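## Task

Take the round tin off the bookcase and place it in the top tray of the utility cart, which is on wheels and can roll. Afterwards open the gripper and back the robot away. The robot must not topple over or finish leaning.

## Robot and tools

Robot: TidyBot++, a single-arm mobile robot. The base is 0.54 m long, 0.50 m wide and 0.38 m tall and rolls on four powered casters. A seven-joint arm with a two-finger gripper sits on top. The shoulder is 0.12 m ahead of the base centre and 0.68 m off the floor. Two cameras: base_camera (fixed on the base) and wrist_camera (fisheye, looking along the hand). The arm begins folded with the hand aimed down, reaching at most 0.08 m beyond the base front; the elbow sits up to 1.15 m high.

Frames: the base frame has its origin on the floor beneath the base centre, x ahead, y to the left, z up. hand_pose is reported in it and marks the point between the finger pads; the hand's z axis runs along the fingers and the fingers close along its y axis. The odometry frame is where the base frame was when the scene began. base_odometry heading is in radians, left positive, -3.142 to 3.142; it counts wheel rotation, so slip shows up as motion, and it drifts a few cm and degrees over many moves. base_tilt is in degrees, positive when leaning forward or right, with about 1 degree of fixed bias.

Tool execute_actions: argument actions is a list holding zero or one action. An empty list only reports state and pictures. An action may contain base, joints, or both, plus optional speeds; its parts start at once. base holds exactly one relative offset from the base's current spot: translate_m (metres, forward positive, -2 to 2), strafe_m (metres, left positive, -2 to 2) or rotate_rad (radians, counter-clockwise from above positive, -6.3 to 6.3). joints is a dictionary of absolute targets by name, radians unless noted: joint_1_rad (any angle; positive turns the arm clockwise from above, opposite to heading), joint_2_rad shoulder -2.249 to 2.249, joint_3_rad (any angle), joint_4_rad elbow -2.579 to 2.579, joint_5_rad (any angle), joint_6_rad wrist -2.099 to 2.099, joint_7_rad (any angle; with the hand down, positive is counter-clockwise from above, and 1.57 puts the fingers opening left/right), gripper_pos 0 (open) to 1 (shut). Done tolerances: 0.039 rad for joints 1-4, 0.056 for 5-7, 0.03 for the gripper. Unlimited joints go the short way, so big turns need steps below half a revolution. speeds caps top speed for that action only: translate_m and strafe_m 0.05 to 0.5 m/s, rotate_rad 0.1 to 1.57 rad/s (maximum is default). A base move needing over 8.667 s is rejected; any action ends by 15 s. cameras picks images: base_camera, wrist_camera, all; null or omitted gives all, [] gives none. Unknown keys, bad names or out-of-range values reject the call with no motion. Anything not named in an action may keep pushing toward its previous target.

wait: seconds from 0 to 10; nothing new is commanded, and state plus images come back. zoom_image: camera (base_camera or wrist_camera) and region [x0, y0, x1, y1] in pixels of that camera's most recent full image, origin top-left, at most 504x504. finished_scene: scene number (1 or 2); ends the scene irreversibly once the last command has been held, and reports success. Replying without any tool call ends everything.

Arm geometry (joint_1_rad 0, joint_3_rad 3.14, joint_5_rad 0, arm in the base's x-z plane): upper arm 0.42 m tilted joint_2_rad from vertical, forearm 0.31 m tilted joint_2_rad - joint_4_rad, hand 0.31 m tilted joint_2_rad - joint_4_rad - joint_6_rad (forward lean positive). Hand reach ahead of and above the shoulder is the sum of length*sin and length*cos of those angles. A downward-pointing hand can reach about 0.94 m high, only near the base. Joints move up to 1.39 rad/s (1.22 for joints 5-7).

Gripper: finger gap is roughly 85*(1 - gripper_pos) mm. At 1 the fingers squeeze at about 96-120 N each. "done" at 1 means empty or nearly so; "off_target" means something is held at the shown reading. Closed tips reach about 20 mm past the hand point.

Result lines: base_status and joint_status per motion. "done" for the base means wheels turned the commanded amount, even if slipping or blocked short. "off_target": stopped away from target, maybe still pushing. contact_stop/time_out: target dropped, holds position. "joint command not followed" with "cause:" means arm targets were withheld, e.g. to prevent the arm hitting itself (nothing guards against hitting the base); the robot may retry them later. on_its_own lists uncommanded changes. motor_effort is percent of max, bracket is the peak; readings are noisy. "ARM HIT" means a hard hit on the base or arm. Motor temperatures list per joint; MOTOR HOT appears from 60 °C, and at 75 °C an OVER-TEMPERATURE FAULT lets the arm sag (status limit_stop_at_motor_heat; resend targets). Torque limits: joints 1-4 104.5 N m, 5-7 51.3 N m; exceeding one freezes the arm and gripper for 10 s and skips the rest of the call, while the base keeps going.

Accuracy: friction leaves joints slightly off; correct by sending last command + (wanted - read). The hand lands 1-2 cm off, more when stretched, and hand_pose may be off too, so check the images. Held loads make the arm sag; never send a joint its current reading while holding something. Camera calibration is given per camera (K, distortion, T_world_to_cam in the base frame) with small errors, larger for the wrist camera.

Avoid: dropping or slamming objects, hard shoves, and driving while the arm is snagged on something roughly 0.8 m high or above, which can tip the robot. Sideways force on a raised hand can lift wheels; retract the arm or back off to level it. The cart rolls, so push gently. Loose objects may occasionally get nudged by outside disturbances. The robot holds its last command between replies.

Each tool is called after "Emit:" as a command line: name --argument value for each argument, lists and objects as JSON in quotes; but a table of rows of numbers goes row by row, as --pt "numbers of a row", without its own name.

## Session

Emit:
execute_actions --actions '[]'

Scene clock: 0.00 s.
Motor temperatures (°C, as the motors report them): [35 31 26 33 34 40 43]
base_odometry: x=+0.000 y=+0.000 heading=+0.000 (m, m, rad; odometry frame)
base_tilt: forward=-0.4 right=+0.0 (deg)
base_status: not commanded
joint_positions: joint_1_rad=+0.013 joint_2_rad=-0.348 joint_3_rad=+3.189 joint_4_rad=-2.524 joint_5_rad=-0.040 joint_6_rad=-0.871 joint_7_rad=+1.563 gripper_pos=+0.000
joint_status: not commanded
motor_effort: joint_1_rad=+0 joint_2_rad=-2 joint_3_rad=+0 joint_4_rad=+13 joint_5_rad=+0 joint_6_rad=+0 joint_7_rad=+2 (%)
hand_pose: x=+0.2645 y=+0.0041 z=+0.5891 quat_wxyz=(-0.023, +0.998, -0.045, +0.048) (m; base frame)
pictures: base_camera, wrist_camera
Images, in order (width x height): base_camera 644x364, wrist_camera 644x476.

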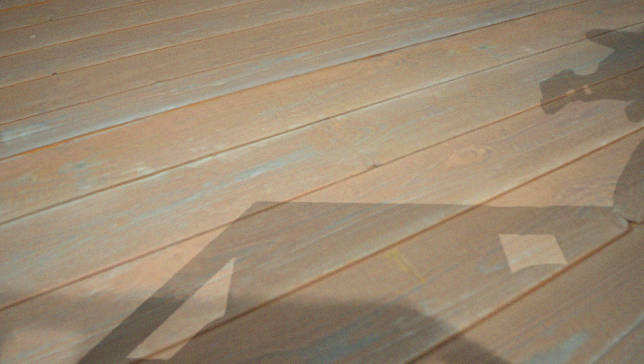

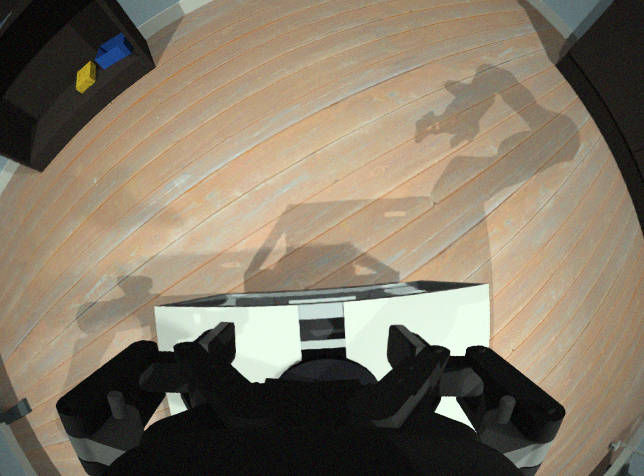

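Emit:
execute_actions --actions '[{"base":{"rotate_rad":0.7},"joints":{"joint_6_rad":0.5}}]'

Scene clock: 2.30 s.
Motor temperatures (°C, as the motors report them): [35 31 26 33 34 40 43]
base_odometry: x=+0.000 y=+0.000 heading=+0.699 (m, m, rad; odometry frame)
base_tilt: forward=-0.4 right=+0.0 (deg)
base_status: done
joint_positions: joint_1_rad=+0.013 joint_2_rad=-0.348 joint_3_rad=+3.189 joint_4_rad=-2.524 joint_5_rad=-0.040 joint_6_rad=+0.476 joint_7_rad=+1.563 gripper_pos=+0.000
joint_status: all done
motor_effort: joint_1_rad=+0(0) joint_2_rad=-7(7) joint_3_rad=-1(0) joint_4_rad=+17(17) joint_5_rad=+0(0) joint_6_rad=+8(8) joint_7_rad=+1(1) (%)
hand_pose: x=+0.5422 y=-0.0314 z=+0.8587 quat_wxyz=(+0.005, +0.750, -0.049, +0.660) (m; base frame)
pictures: base_camera, wrist_camera
camera_calibration (this result's frames):
wrist_camera: T_world_to_cam=[[-0.0847906, -0.994589, -0.0600203, 0.0671302], [-0.13491, 0.0711421, -0.988301, 0.981437], [0.987223, -0.0757013, -0.140212, -0.281194], [0, 0, 0, 1]] pos_world=[0.415699, -0.0243413, 0.934557]
Images, in order (width x height): base_camera 644x364, wrist_camera 644x476.

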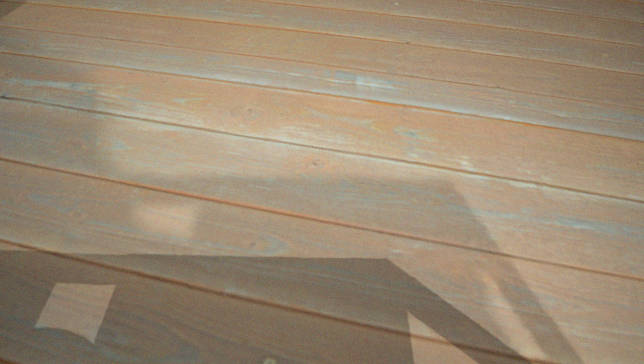

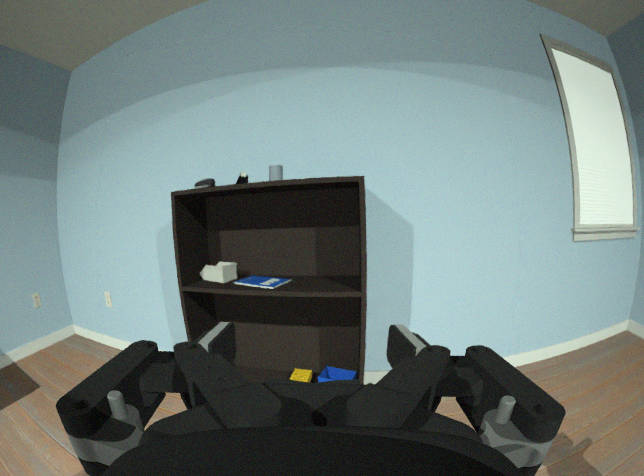

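Emit:
execute_actions --actions '[{"base":{"rotate_rad":2.3}}]' --cameras '["wrist_camera"]'

Scene clock: 6.13 s.
Motor temperatures (°C, as the motors report them): [35 31 26 33 34 40 43]
base_odometry: x=+0.000 y=+0.000 heading=+2.998 (m, m, rad; odometry frame)
base_tilt: forward=-0.4 right=+0.0 (deg)
base_status: done
joint_positions: joint_1_rad=+0.013 joint_2_rad=-0.348 joint_3_rad=+3.189 joint_4_rad=-2.524 joint_5_rad=-0.040 joint_6_rad=+0.476 joint_7_rad=+1.563 gripper_pos=+0.000
joint_status: not commanded
motor_effort: joint_1_rad=+0(1) joint_2_rad=-7(8) joint_3_rad=+0(2) joint_4_rad=+17(17) joint_5_rad=+0(1) joint_6_rad=+8(8) joint_7_rad=+2(2) (%)
hand_pose: x=+0.5422 y=-0.0314 z=+0.8587 quat_wxyz=(+0.005, +0.750, -0.049, +0.660) (m; base frame)
pictures: wrist_camera
camera_calibration (this result's frames):
wrist_camera: T_world_to_cam=[[-0.0847903, -0.994589, -0.0600202, 0.0671301], [-0.13491, 0.071142, -0.988301, 0.981437], [0.987223, -0.075701, -0.140212, -0.281194], [0, 0, 0, 1]] pos_world=[0.415699, -0.0243412, 0.934557]
Images, in order (width x height): wrist_camera 644x476.

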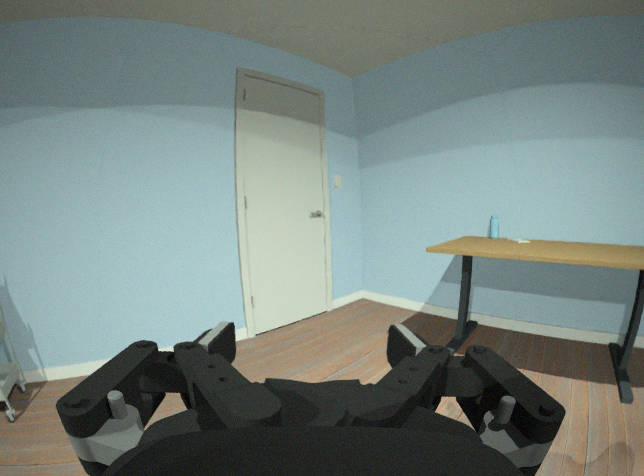

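Cart is at the left edge.

Emit:
execute_actions --actions '[{"base":{"rotate_rad":1.3}}]' --cameras '["wrist_camera"]'

Scene clock: 8.57 s.
Motor temperatures (°C, as the motors report them): [35 31 26 33 34 40 43]
base_odometry: x=+0.000 y=+0.000 heading=-1.986 (m, m, rad; odometry frame)
base_tilt: forward=-0.4 right=+0.0 (deg)
base_status: done
joint_positions: joint_1_rad=+0.013 joint_2_rad=-0.348 joint_3_rad=+3.189 joint_4_rad=-2.524 joint_5_rad=-0.040 joint_6_rad=+0.476 joint_7_rad=+1.563 gripper_pos=+0.000
joint_status: not commanded
motor_effort: joint_1_rad=+0(1) joint_2_rad=-7(8) joint_3_rad=+0(2) joint_4_rad=+17(18) joint_5_rad=+0(1) joint_6_rad=+8(8) joint_7_rad=+2(1) (%)
hand_pose: x=+0.5422 y=-0.0314 z=+0.8587 quat_wxyz=(+0.005, +0.750, -0.049, +0.660) (m; base frame)
pictures: wrist_camera
camera_calibration (this result's frames):
wrist_camera: T_world_to_cam=[[-0.0847221, -0.994596, -0.0600151, 0.0671184], [-0.134915, 0.0711277, -0.988301, 0.981438], [0.987228, -0.0756339, -0.140212, -0.281194], [0, 0, 0, 1]] pos_world=[0.4157, -0.0243195, 0.934557]
Images, in order (width x height): wrist_camera 644x476.

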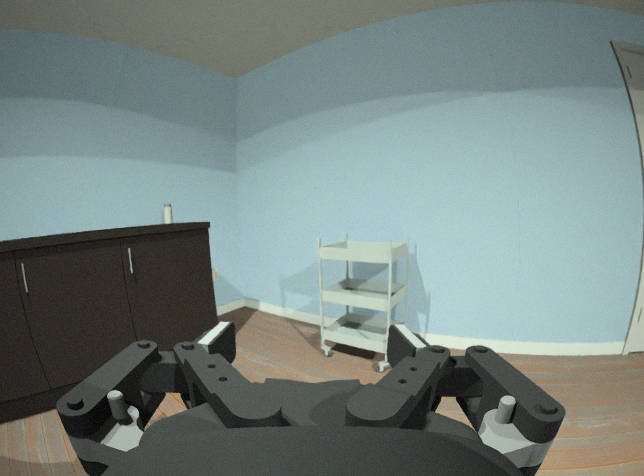

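Emit:
execute_actions --actions '[{"base":{"rotate_rad":2.72},"joints":{"joint_2_rad":0.0,"joint_4_rad":-1.765,"joint_6_rad":0.195}}]' --cameras '["wrist_camera"]'

Emit:
execute_actions --actions '[{"base":{"translate_m":0.55}}]' --cameras '["wrist_camera"]'

Scene clock: 13.60 s.
Motor temperatures (°C, as the motors report them): [35 31 26 33 34 40 43]
base_odometry: x=+0.000 y=+0.000 heading=+0.734 (m, m, rad; odometry frame)
base_tilt: forward=-0.3 right=+0.0 (deg)
base_status: done
joint_positions: joint_1_rad=+0.010 joint_2_rad=+0.008 joint_3_rad=+3.187 joint_4_rad=-1.777 joint_5_rad=-0.040 joint_6_rad=+0.240 joint_7_rad=+1.563 gripper_pos=+0.000
joint_status: all done
motor_effort: joint_1_rad=+0(3) joint_2_rad=-23(27) joint_3_rad=+0(3) joint_4_rad=+20(20) joint_5_rad=+0(1) joint_6_rad=+8(9) joint_7_rad=+1(1) (%)
hand_pose: x=+0.7402 y=-0.0362 z=+1.0438 quat_wxyz=(+0.007, +0.697, -0.039, +0.716) (m; base frame)
pictures: wrist_camera
camera_calibration (this result's frames):
wrist_camera: T_world_to_cam=[[-0.0674559, -0.996445, -0.0504746, 0.0674527], [0.0176347, 0.0493912, -0.998624, 1.08852], [0.997566, -0.0682531, 0.0142403, -0.619668], [0, 0, 0, 1]] pos_world=[0.603515, -0.0288448, 1.09925]
Images, in order (width x height): wrist_camera 644x476.

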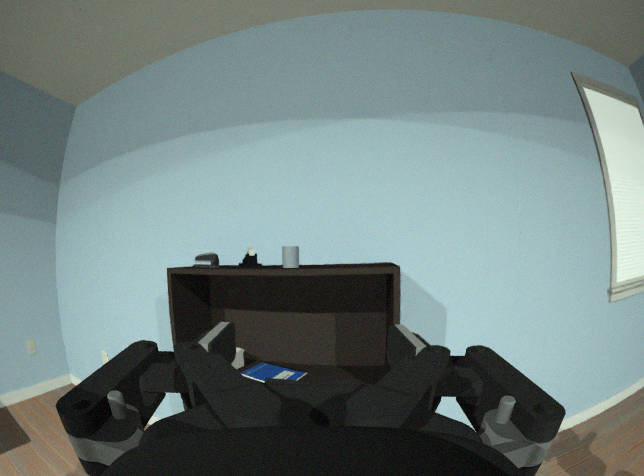

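Scene clock: 16.03 s.
Motor temperatures (°C, as the motors report them): [35 31 26 34 34 40 43]
base_odometry: x=+0.408 y=+0.369 heading=+0.735 (m, m, rad; odometry frame)
base_tilt: forward=-0.3 right=+0.0 (deg)
base_status: done
joint_positions: joint_1_rad=+0.010 joint_2_rad=+0.005 joint_3_rad=+3.187 joint_4_rad=-1.776 joint_5_rad=-0.040 joint_6_rad=+0.236 joint_7_rad=+1.563 gripper_pos=+0.000
joint_status: not commanded
motor_effort: joint_1_rad=+0(1) joint_2_rad=-23(26) joint_3_rad=+0(1) joint_4_rad=+20(21) joint_5_rad=+1(0) joint_6_rad=+8(8) joint_7_rad=+1(1) (%)
hand_pose: x=+0.7392 y=-0.0361 z=+1.0453 quat_wxyz=(+0.007, +0.697, -0.039, +0.716) (m; base frame)
pictures: wrist_camera
camera_calibration (this result's frames):
wrist_camera: T_world_to_cam=[[-0.0672935, -0.996447, -0.0506491, 0.067565], [0.0182602, 0.0495256, -0.998606, 1.08949], [0.997566, -0.0681245, 0.0148626, -0.61932], [0, 0, 0, 1]] pos_world=[0.602465, -0.0288233, 1.10059]
Images, in order (width x height): wrist_camera 644x476.

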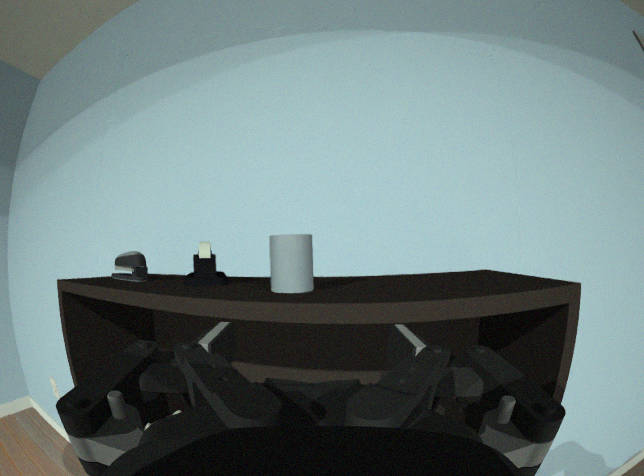

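Emit:
execute_actions --actions '[{"base":{"translate_m":0.17},"joints":{"joint_4_rad":-1.70,"joint_6_rad":0.1},"speeds":{"translate_m":0.2}}]' --cameras '["wrist_camera"]'

Scene clock: 19.23 s.
Motor temperatures (°C, as the motors report them): [35 31 26 34 34 40 43]
base_odometry: x=+0.534 y=+0.483 heading=+0.735 (m, m, rad; odometry frame)
base_tilt: forward=-0.3 right=+0.0 (deg)
base_status: done
joint_positions: joint_1_rad=+0.010 joint_2_rad=-0.005 joint_3_rad=+3.187 joint_4_rad=-1.697 joint_5_rad=-0.040 joint_6_rad=+0.138 joint_7_rad=+1.563 gripper_pos=+0.000
joint_status: all done
motor_effort: joint_1_rad=+0(3) joint_2_rad=-23(28) joint_3_rad=+0(4) joint_4_rad=+20(25) joint_5_rad=+0(1) joint_6_rad=+8(10) joint_7_rad=+1(1) (%)
hand_pose: x=+0.7398 y=-0.0351 z=+1.0692 quat_wxyz=(+0.005, +0.701, -0.038, +0.713) (m; base frame)
pictures: wrist_camera
camera_calibration (this result's frames):
wrist_camera: T_world_to_cam=[[-0.0638979, -0.996621, -0.0516099, 0.068367], [0.00747241, 0.0512363, -0.998659, 1.12144], [0.997928, -0.0641978, 0.00417327, -0.60897], [0, 0, 0, 1]] pos_world=[0.603697, -0.0284171, 1.12601]
Images, in order (width x height): wrist_camera 644x476.

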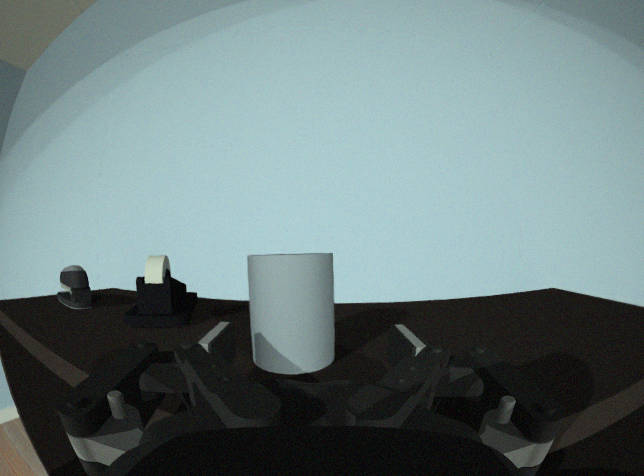

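Emit:
execute_actions --actions '[{"base":{"strafe_m":0.015}}]' --cameras '[]'

Emit:
execute_actions --actions '[{"base":{"translate_m":0.07},"speeds":{"translate_m":0.15}}]' --cameras '["wrist_camera"]'

Scene clock: 21.00 s.
Motor temperatures (°C, as the motors report them): [35 31 26 34 34 40 43]
base_odometry: x=+0.524 y=+0.494 heading=+0.735 (m, m, rad; odometry frame)
base_tilt: forward=-0.4 right=+0.0 (deg)
base_status: done
joint_positions: joint_1_rad=+0.010 joint_2_rad=-0.005 joint_3_rad=+3.187 joint_4_rad=-1.697 joint_5_rad=-0.040 joint_6_rad=+0.138 joint_7_rad=+1.563 gripper_pos=+0.000
joint_status: not commanded
motor_effort: joint_1_rad=+0(1) joint_2_rad=-23(24) joint_3_rad=-1(2) joint_4_rad=+20(20) joint_5_rad=+0(0) joint_6_rad=+8(8) joint_7_rad=+1(1) (%)
hand_pose: x=+0.7398 y=-0.0347 z=+1.0692 quat_wxyz=(+0.005, +0.701, -0.038, +0.713) (m; base frame)
pictures: none
No camera images: the call's "cameras" was empty. Leave "cameras" out to get every camera's image.

Scene clock: 22.17 s.
Motor temperatures (°C, as the motors report them): [35 31 26 34 34 40 43]
base_odometry: x=+0.576 y=+0.541 heading=+0.735 (m, m, rad; odometry frame)
base_tilt: forward=-0.4 right=+0.0 (deg)
base_status: done
joint_positions: joint_1_rad=+0.010 joint_2_rad=-0.040 joint_3_rad=+3.186 joint_4_rad=-1.693 joint_5_rad=-0.040 joint_6_rad=+0.130 joint_7_rad=+1.563 gripper_pos=+0.000
joint_status: not commanded
motor_effort: joint_1_rad=+1(4) joint_2_rad=-14(23) joint_3_rad=+1(5) joint_4_rad=+17(28) joint_5_rad=+0(1) joint_6_rad=+5(11) joint_7_rad=+1(2) (%)
hand_pose: x=+0.7259 y=-0.0342 z=+1.0916 quat_wxyz=(+0.004, +0.689, -0.038, +0.724) (m; base frame)
pictures: wrist_camera
camera_calibration (this result's frames):
wrist_camera: T_world_to_cam=[[-0.0608076, -0.996717, -0.0534599, 0.0692943], [0.0399362, 0.0510867, -0.997895, 1.11946], [0.99735, -0.0628146, 0.0366986, -0.630162], [0, 0, 0, 1]] pos_world=[0.587998, -0.0277061, 1.14394]
Images, in order (width x height): wrist_camera 644x476.

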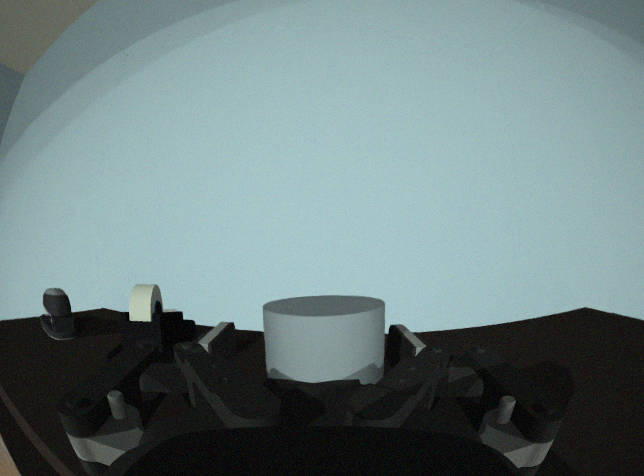

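Emit:
execute_actions --actions '[{"joints":{"gripper_pos":1.0}}]' --cameras '["wrist_camera"]'

Scene clock: 23.87 s.
Motor temperatures (°C, as the motors report them): [35 31 26 34 34 40 43]
base_odometry: x=+0.576 y=+0.541 heading=+0.735 (m, m, rad; odometry frame)
base_tilt: forward=-0.4 right=+0.0 (deg)
base_status: not commanded
joint_positions: joint_1_rad=+0.010 joint_2_rad=-0.040 joint_3_rad=+3.186 joint_4_rad=-1.693 joint_5_rad=-0.040 joint_6_rad=+0.130 joint_7_rad=+1.563 gripper_pos=+0.419
joint_status: gripper_pos off_target (ended at +0.419, target +1.000)
motor_effort: joint_1_rad=+1(2) joint_2_rad=-14(14) joint_3_rad=+1(1) joint_4_rad=+16(17) joint_5_rad=+0(0) joint_6_rad=+5(6) joint_7_rad=+1(2) (%)
hand_pose: x=+0.7259 y=-0.0342 z=+1.0916 quat_wxyz=(+0.004, +0.689, -0.038, +0.724) (m; base frame)
pictures: wrist_camera
camera_calibration (this result's frames):
wrist_camera: T_world_to_cam=[[-0.0608068, -0.996717, -0.0534599, 0.0692942], [0.0399519, 0.0510857, -0.997895, 1.11946], [0.99735, -0.0628146, 0.0367144, -0.630179], [0, 0, 0, 1]] pos_world=[0.587998, -0.0277061, 1.14394]
Images, in order (width x height): wrist_camera 644x476.

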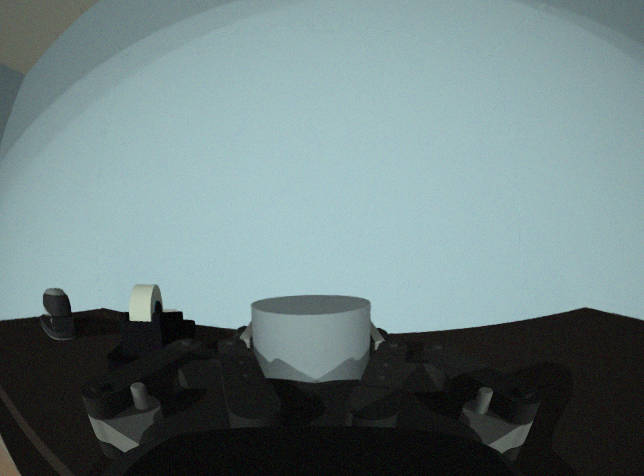

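Gripped. Lift a bit, then back off.

Emit:
execute_actions --actions '[{"joints":{"joint_4_rad":-1.55,"joint_6_rad":-0.05}}]' --cameras '[]'

Emit:
execute_actions --actions '[{"base":{"translate_m":-0.5}}]' --cameras '["wrist_camera"]'

Scene clock: 25.53 s.
Motor temperatures (°C, as the motors report them): [35 31 26 34 34 40 43]
base_odometry: x=+0.576 y=+0.541 heading=+0.735 (m, m, rad; odometry frame)
base_tilt: forward=-0.4 right=+0.0 (deg)
base_status: not commanded
joint_positions: joint_1_rad=+0.010 joint_2_rad=-0.002 joint_3_rad=+3.186 joint_4_rad=-1.565 joint_5_rad=-0.040 joint_6_rad=-0.007 joint_7_rad=+1.563 gripper_pos=+0.419
joint_status: all done
motor_effort: joint_1_rad=+0(1) joint_2_rad=-24(25) joint_3_rad=-1(1) joint_4_rad=+20(21) joint_5_rad=+0(0) joint_6_rad=+8(8) joint_7_rad=+1(2) (%)
hand_pose: x=+0.7436 y=-0.0328 z=+1.1047 quat_wxyz=(+0.002, +0.706, -0.036, +0.707) (m; base frame)
pictures: none
No camera images: the call's "cameras" was empty. Leave "cameras" out to get every camera's image.

Scene clock: 27.93 s.
Motor temperatures (°C, as the motors report them): [35 31 26 34 34 40 43]
base_odometry: x=+0.205 y=+0.206 heading=+0.735 (m, m, rad; odometry frame)
base_tilt: forward=-0.4 right=+0.0 (deg)
base_status: done
joint_positions: joint_1_rad=+0.010 joint_2_rad=-0.004 joint_3_rad=+3.187 joint_4_rad=-1.563 joint_5_rad=-0.040 joint_6_rad=-0.011 joint_7_rad=+1.563 gripper_pos=+0.419
joint_status: not commanded
motor_effort: joint_1_rad=+0(3) joint_2_rad=-23(27) joint_3_rad=-1(4) joint_4_rad=+20(22) joint_5_rad=+0(0) joint_6_rad=+9(9) joint_7_rad=+2(2) (%)
hand_pose: x=+0.7427 y=-0.0333 z=+1.1065 quat_wxyz=(+0.002, +0.706, -0.036, +0.707) (m; base frame)
pictures: wrist_camera
camera_calibration (this result's frames):
wrist_camera: T_world_to_cam=[[-0.0585635, -0.996938, -0.051807, 0.0685234], [-0.00765201, 0.0523429, -0.9986, 1.16974], [0.998254, -0.0580851, -0.010694, -0.595434], [0, 0, 0, 1]] pos_world=[0.607359, -0.0274998, 1.16528]
Images, in order (width x height): wrist_camera 644x476.

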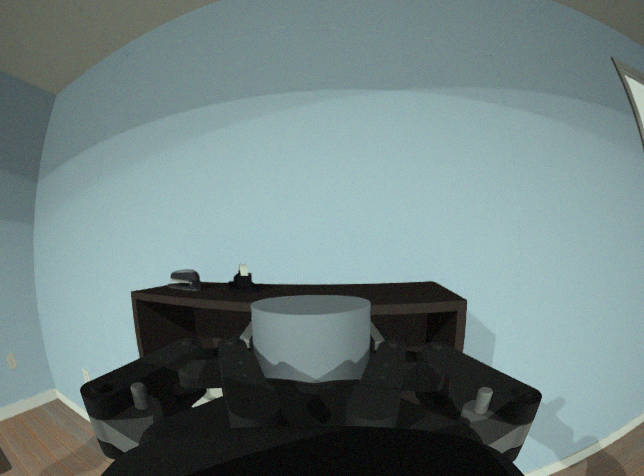

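Emit:
execute_actions --actions '[{"base":{"rotate_rad":-3.02},"joints":{"joint_2_rad":0.5,"joint_4_rad":-1.9,"joint_6_rad":0.85}}]' --cameras '["wrist_camera"]'

Emit:
execute_actions --actions '[{"base":{"translate_m":0.8}}]' --cameras '["wrist_camera"]'

Scene clock: 32.67 s.
Motor temperatures (°C, as the motors report them): [35 31 26 34 34 40 43]
base_odometry: x=+0.205 y=+0.206 heading=-2.285 (m, m, rad; odometry frame)
base_tilt: forward=-0.3 right=+0.0 (deg)
base_status: done
joint_positions: joint_1_rad=+0.017 joint_2_rad=+0.517 joint_3_rad=+3.189 joint_4_rad=-1.884 joint_5_rad=-0.040 joint_6_rad=+0.805 joint_7_rad=+1.563 gripper_pos=+0.419
joint_status: all done
motor_effort: joint_1_rad=+1(5) joint_2_rad=-38(47) joint_3_rad=+0(3) joint_4_rad=+15(21) joint_5_rad=+0(1) joint_6_rad=+8(10) joint_7_rad=+2(2) (%)
hand_pose: x=+0.8489 y=-0.0476 z=+0.8077 quat_wxyz=(+0.027, +0.715, -0.036, +0.698) (m; base frame)
pictures: wrist_camera
camera_calibration (this result's frames):
wrist_camera: T_world_to_cam=[[-0.0920687, -0.995641, -0.0149381, 0.0437031], [-0.0347518, 0.0182055, -0.99923, 0.89481], [0.995146, -0.0914787, -0.0362764, -0.68378], [0, 0, 0, 1]] pos_world=[0.715581, -0.0353292, 0.869969]
Images, in order (width x height): wrist_camera 644x476.

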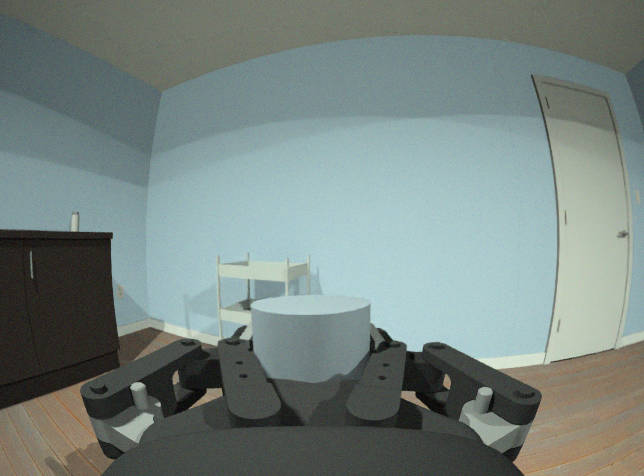

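Scene clock: 35.60 s.
Motor temperatures (°C, as the motors report them): [35 31 26 34 34 40 43]
base_odometry: x=-0.320 y=-0.398 heading=-2.286 (m, m, rad; odometry frame)
base_tilt: forward=-0.3 right=+0.0 (deg)
base_status: done
joint_positions: joint_1_rad=+0.017 joint_2_rad=+0.508 joint_3_rad=+3.189 joint_4_rad=-1.890 joint_5_rad=-0.040 joint_6_rad=+0.806 joint_7_rad=+1.563 gripper_pos=+0.419
joint_status: not commanded
motor_effort: joint_1_rad=+0(0) joint_2_rad=-38(41) joint_3_rad=+0(0) joint_4_rad=+15(17) joint_5_rad=+0(0) joint_6_rad=+8(9) joint_7_rad=+1(2) (%)
hand_pose: x=+0.8465 y=-0.0476 z=+0.8116 quat_wxyz=(+0.027, +0.713, -0.036, +0.699) (m; base frame)
pictures: wrist_camera
camera_calibration (this result's frames):
wrist_camera: T_world_to_cam=[[-0.0921282, -0.995628, -0.0154089, 0.044003], [-0.0301946, 0.018261, -0.999377, 0.894869], [0.995289, -0.0916055, -0.0317449, -0.685094], [0, 0, 0, 1]] pos_world=[0.712941, -0.035289, 0.873241]
Images, in order (width x height): wrist_camera 644x476.

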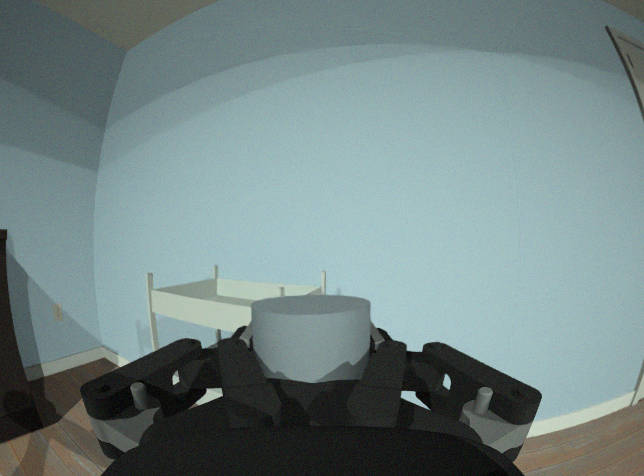

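Emit:
execute_actions --actions '[{"base":{"strafe_m":0.17}}]' --cameras '[]'

Emit:
execute_actions --actions '[{"base":{"translate_m":0.35}}]'

Scene clock: 37.90 s.
Motor temperatures (°C, as the motors report them): [35 31 26 34 34 40 43]
base_odometry: x=-0.192 y=-0.510 heading=-2.286 (m, m, rad; odometry frame)
base_tilt: forward=-0.3 right=+0.0 (deg)
base_status: done
joint_positions: joint_1_rad=+0.008 joint_2_rad=+0.508 joint_3_rad=+3.189 joint_4_rad=-1.890 joint_5_rad=-0.040 joint_6_rad=+0.806 joint_7_rad=+1.563 gripper_pos=+0.419
joint_status: not commanded
motor_effort: joint_1_rad=+0(3) joint_2_rad=-37(38) joint_3_rad=+0(3) joint_4_rad=+15(16) joint_5_rad=+0(1) joint_6_rad=+8(8) joint_7_rad=+1(2) (%)
hand_pose: x=+0.8469 y=-0.0407 z=+0.8115 quat_wxyz=(+0.023, +0.714, -0.032, +0.699) (m; base frame)
pictures: none
No camera images: the call's "cameras" was empty. Leave "cameras" out to get every camera's image.

Scene clock: 39.90 s.
Motor temperatures (°C, as the motors report them): [35 31 26 34 34 40 43]
base_odometry: x=-0.421 y=-0.774 heading=-2.285 (m, m, rad; odometry frame)
base_tilt: forward=-0.3 right=+0.0 (deg)
base_status: done
joint_positions: joint_1_rad=+0.008 joint_2_rad=+0.507 joint_3_rad=+3.189 joint_4_rad=-1.892 joint_5_rad=-0.040 joint_6_rad=+0.807 joint_7_rad=+1.563 gripper_pos=+0.419
joint_status: not commanded
motor_effort: joint_1_rad=+1(1) joint_2_rad=-38(41) joint_3_rad=+0(2) joint_4_rad=+15(17) joint_5_rad=+0(1) joint_6_rad=+8(9) joint_7_rad=+1(2) (%)
hand_pose: x=+0.8464 y=-0.0408 z=+0.8119 quat_wxyz=(+0.024, +0.713, -0.032, +0.700) (m; base frame)
pictures: base_camera, wrist_camera
camera_calibration (this result's frames):
wrist_camera: T_world_to_cam=[[-0.0828253, -0.996444, -0.0154845, 0.0429361], [-0.0298689, 0.0180131, -0.999392, 0.894794], [0.996116, -0.0823124, -0.0312546, -0.68502], [0, 0, 0, 1]] pos_world=[0.712642, -0.0297202, 0.873504]
Images, in order (width x height): base_camera 644x364, wrist_camera 644x476.

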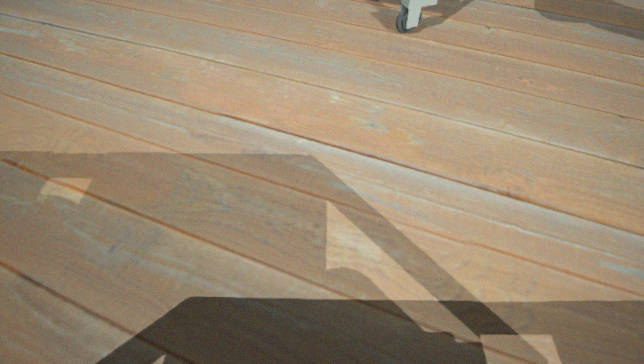

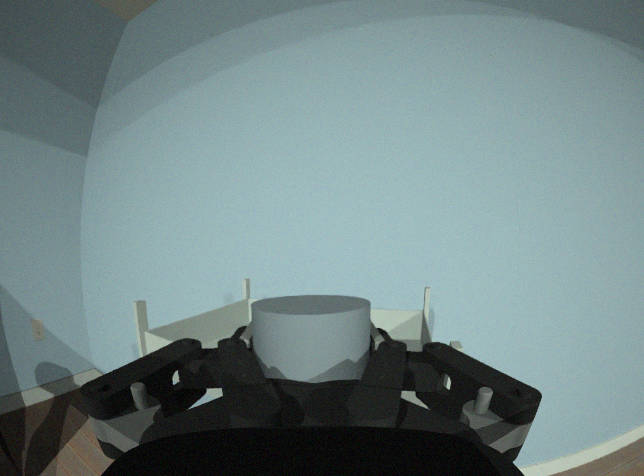

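Emit:
execute_actions --actions '[{"base":{"translate_m":0.3},"speeds":{"translate_m":0.25}}]'

Scene clock: 42.93 s.
Motor temperatures (°C, as the motors report them): [35 31 26 34 34 40 43]
base_odometry: x=-0.617 y=-1.001 heading=-2.284 (m, m, rad; odometry frame)
base_tilt: forward=-0.3 right=+0.0 (deg)
base_status: done
joint_positions: joint_1_rad=+0.008 joint_2_rad=+0.505 joint_3_rad=+3.189 joint_4_rad=-1.892 joint_5_rad=-0.040 joint_6_rad=+0.807 joint_7_rad=+1.563 gripper_pos=+0.419
joint_status: not commanded
motor_effort: joint_1_rad=+0(1) joint_2_rad=-38(41) joint_3_rad=+0(1) joint_4_rad=+15(16) joint_5_rad=+0(1) joint_6_rad=+9(8) joint_7_rad=+2(1) (%)
hand_pose: x=+0.8459 y=-0.0408 z=+0.8130 quat_wxyz=(+0.023, +0.713, -0.032, +0.700) (m; base frame)
pictures: base_camera, wrist_camera
camera_calibration (this result's frames):
wrist_camera: T_world_to_cam=[[-0.0828389, -0.996441, -0.0156105, 0.0430194], [-0.0283689, 0.0180159, -0.999435, 0.894688], [0.996159, -0.0823492, -0.0297603, -0.685806], [0, 0, 0, 1]] pos_world=[0.712117, -0.0297279, 0.874445]
Images, in order (width x height): base_camera 644x364, wrist_camera 644x476.

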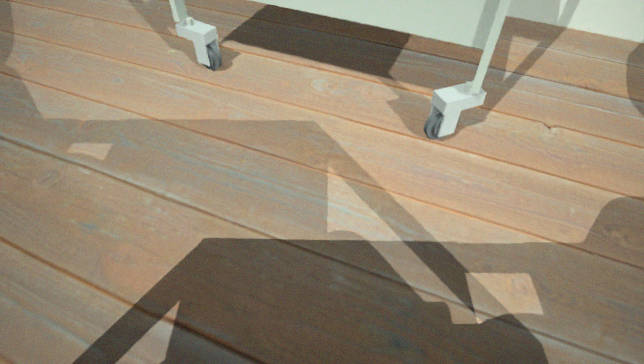

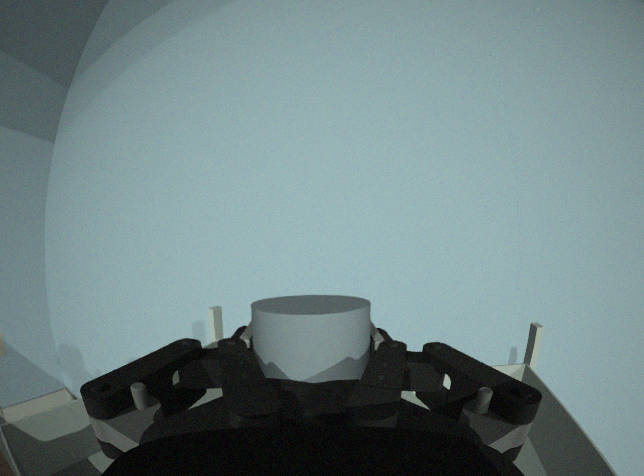

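Emit:
execute_actions --actions '[{"base":{"translate_m":0.05},"joints":{"joint_2_rad":0.56}}]' --cameras '[]'

Emit:
execute_actions --actions '[{"joints":{"gripper_pos":0.0}}]' --cameras '["wrist_camera"]'

Scene clock: 45.07 s.
Motor temperatures (°C, as the motors report them): [35 32 26 34 34 40 43]
base_odometry: x=-0.650 y=-1.039 heading=-2.284 (m, m, rad; odometry frame)
base_tilt: forward=-0.3 right=+0.0 (deg)
base_status: done
joint_positions: joint_1_rad=+0.008 joint_2_rad=+0.566 joint_3_rad=+3.189 joint_4_rad=-1.893 joint_5_rad=-0.040 joint_6_rad=+0.808 joint_7_rad=+1.563 gripper_pos=+0.419
joint_status: all done
motor_effort: joint_1_rad=+0(1) joint_2_rad=-39(44) joint_3_rad=+0(1) joint_4_rad=+15(16) joint_5_rad=+0(1) joint_6_rad=+8(8) joint_7_rad=+1(1) (%)
hand_pose: x=+0.8524 y=-0.0408 z=+0.7679 quat_wxyz=(+0.024, +0.734, -0.032, +0.678) (m; base frame)
pictures: none
No camera images: the call's "cameras" was empty. Leave "cameras" out to get every camera's image.

Scene clock: 46.17 s.
Motor temperatures (°C, as the motors report them): [35 32 26 34 34 40 43]
base_odometry: x=-0.650 y=-1.039 heading=-2.284 (m, m, rad; odometry frame)
base_tilt: forward=-0.3 right=+0.0 (deg)
base_status: not commanded
joint_positions: joint_1_rad=+0.008 joint_2_rad=+0.566 joint_3_rad=+3.189 joint_4_rad=-1.893 joint_5_rad=-0.040 joint_6_rad=+0.808 joint_7_rad=+1.563 gripper_pos=+0.000
joint_status: all done
motor_effort: joint_1_rad=+1(1) joint_2_rad=-38(39) joint_3_rad=+0(0) joint_4_rad=+15(15) joint_5_rad=+0(1) joint_6_rad=+8(9) joint_7_rad=+2(1) (%)
hand_pose: x=+0.8524 y=-0.0408 z=+0.7679 quat_wxyz=(+0.024, +0.734, -0.032, +0.678) (m; base frame)
pictures: wrist_camera
camera_calibration (this result's frames):
wrist_camera: T_world_to_cam=[[-0.0836769, -0.996433, -0.0109589, 0.0399429], [-0.0898925, 0.0185006, -0.99578, 0.899464], [0.99243, -0.0823386, -0.0911199, -0.643344], [0, 0, 0, 1]] pos_world=[0.722671, -0.0298123, 0.837484]
Images, in order (width x height): wrist_camera 644x476.

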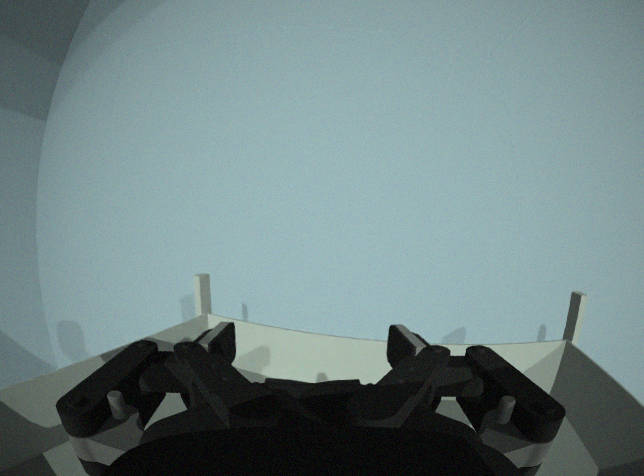

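Emit:
execute_actions --actions '[{"joints":{"joint_2_rad":0.4,"joint_6_rad":0.4}}]' --cameras '[]'

Emit:
execute_actions --actions '[{"base":{"translate_m":-0.45}}]' --cameras '["wrist_camera"]'

Scene clock: 47.87 s.
Motor temperatures (°C, as the motors report them): [35 32 26 34 34 40 43]
base_odometry: x=-0.650 y=-1.039 heading=-2.284 (m, m, rad; odometry frame)
base_tilt: forward=-0.4 right=+0.0 (deg)
base_status: not commanded
joint_positions: joint_1_rad=+0.008 joint_2_rad=+0.400 joint_3_rad=+3.189 joint_4_rad=-1.893 joint_5_rad=-0.040 joint_6_rad=+0.441 joint_7_rad=+1.563 gripper_pos=+0.000
joint_status: all done
motor_effort: joint_1_rad=+0(0) joint_2_rad=-35(40) joint_3_rad=+0(0) joint_4_rad=+16(16) joint_5_rad=+0(0) joint_6_rad=+8(8) joint_7_rad=+1(2) (%)
hand_pose: x=+0.8171 y=-0.0385 z=+0.7753 quat_wxyz=(+0.017, +0.798, -0.038, +0.601) (m; base frame)
pictures: none
No camera images: the call's "cameras" was empty. Leave "cameras" out to get every camera's image.

Scene clock: 50.27 s.
Motor temperatures (°C, as the motors report them): [35 32 26 34 34 40 43]
base_odometry: x=-0.356 y=-0.698 heading=-2.283 (m, m, rad; odometry frame)
base_tilt: forward=-0.4 right=+0.0 (deg)
base_status: done
joint_positions: joint_1_rad=+0.009 joint_2_rad=+0.398 joint_3_rad=+3.189 joint_4_rad=-1.894 joint_5_rad=-0.040 joint_6_rad=+0.440 joint_7_rad=+1.563 gripper_pos=+0.000
joint_status: not commanded
motor_effort: joint_1_rad=+0(4) joint_2_rad=-34(38) joint_3_rad=+0(4) joint_4_rad=+16(17) joint_5_rad=+1(1) joint_6_rad=+7(8) joint_7_rad=+2(2) (%)
hand_pose: x=+0.8165 y=-0.0389 z=+0.7757 quat_wxyz=(+0.017, +0.798, -0.038, +0.601) (m; base frame)
pictures: wrist_camera
camera_calibration (this result's frames):
wrist_camera: T_world_to_cam=[[-0.0855363, -0.996097, -0.0217574, 0.0488361], [-0.285206, 0.045403, -0.95739, 1.03467], [0.954642, -0.0756863, -0.287977, -0.423015], [0, 0, 0, 1]] pos_world=[0.703097, -0.0303478, 0.869823]
Images, in order (width x height): wrist_camera 644x476.

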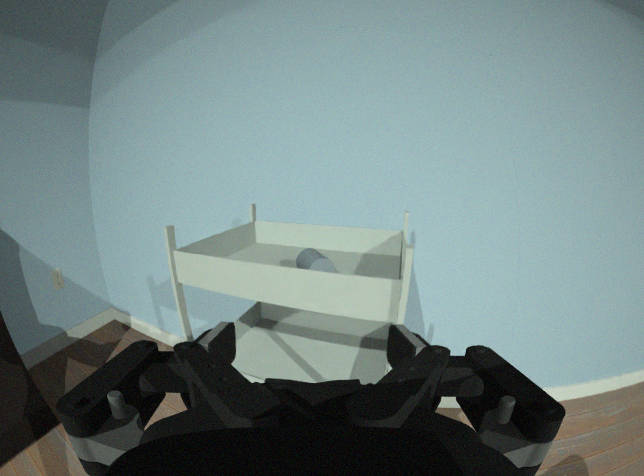

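The tin is in the tray (tipped over, but inside).

Emit:
finished_scene --scene 1

The scene is finished: the task was done.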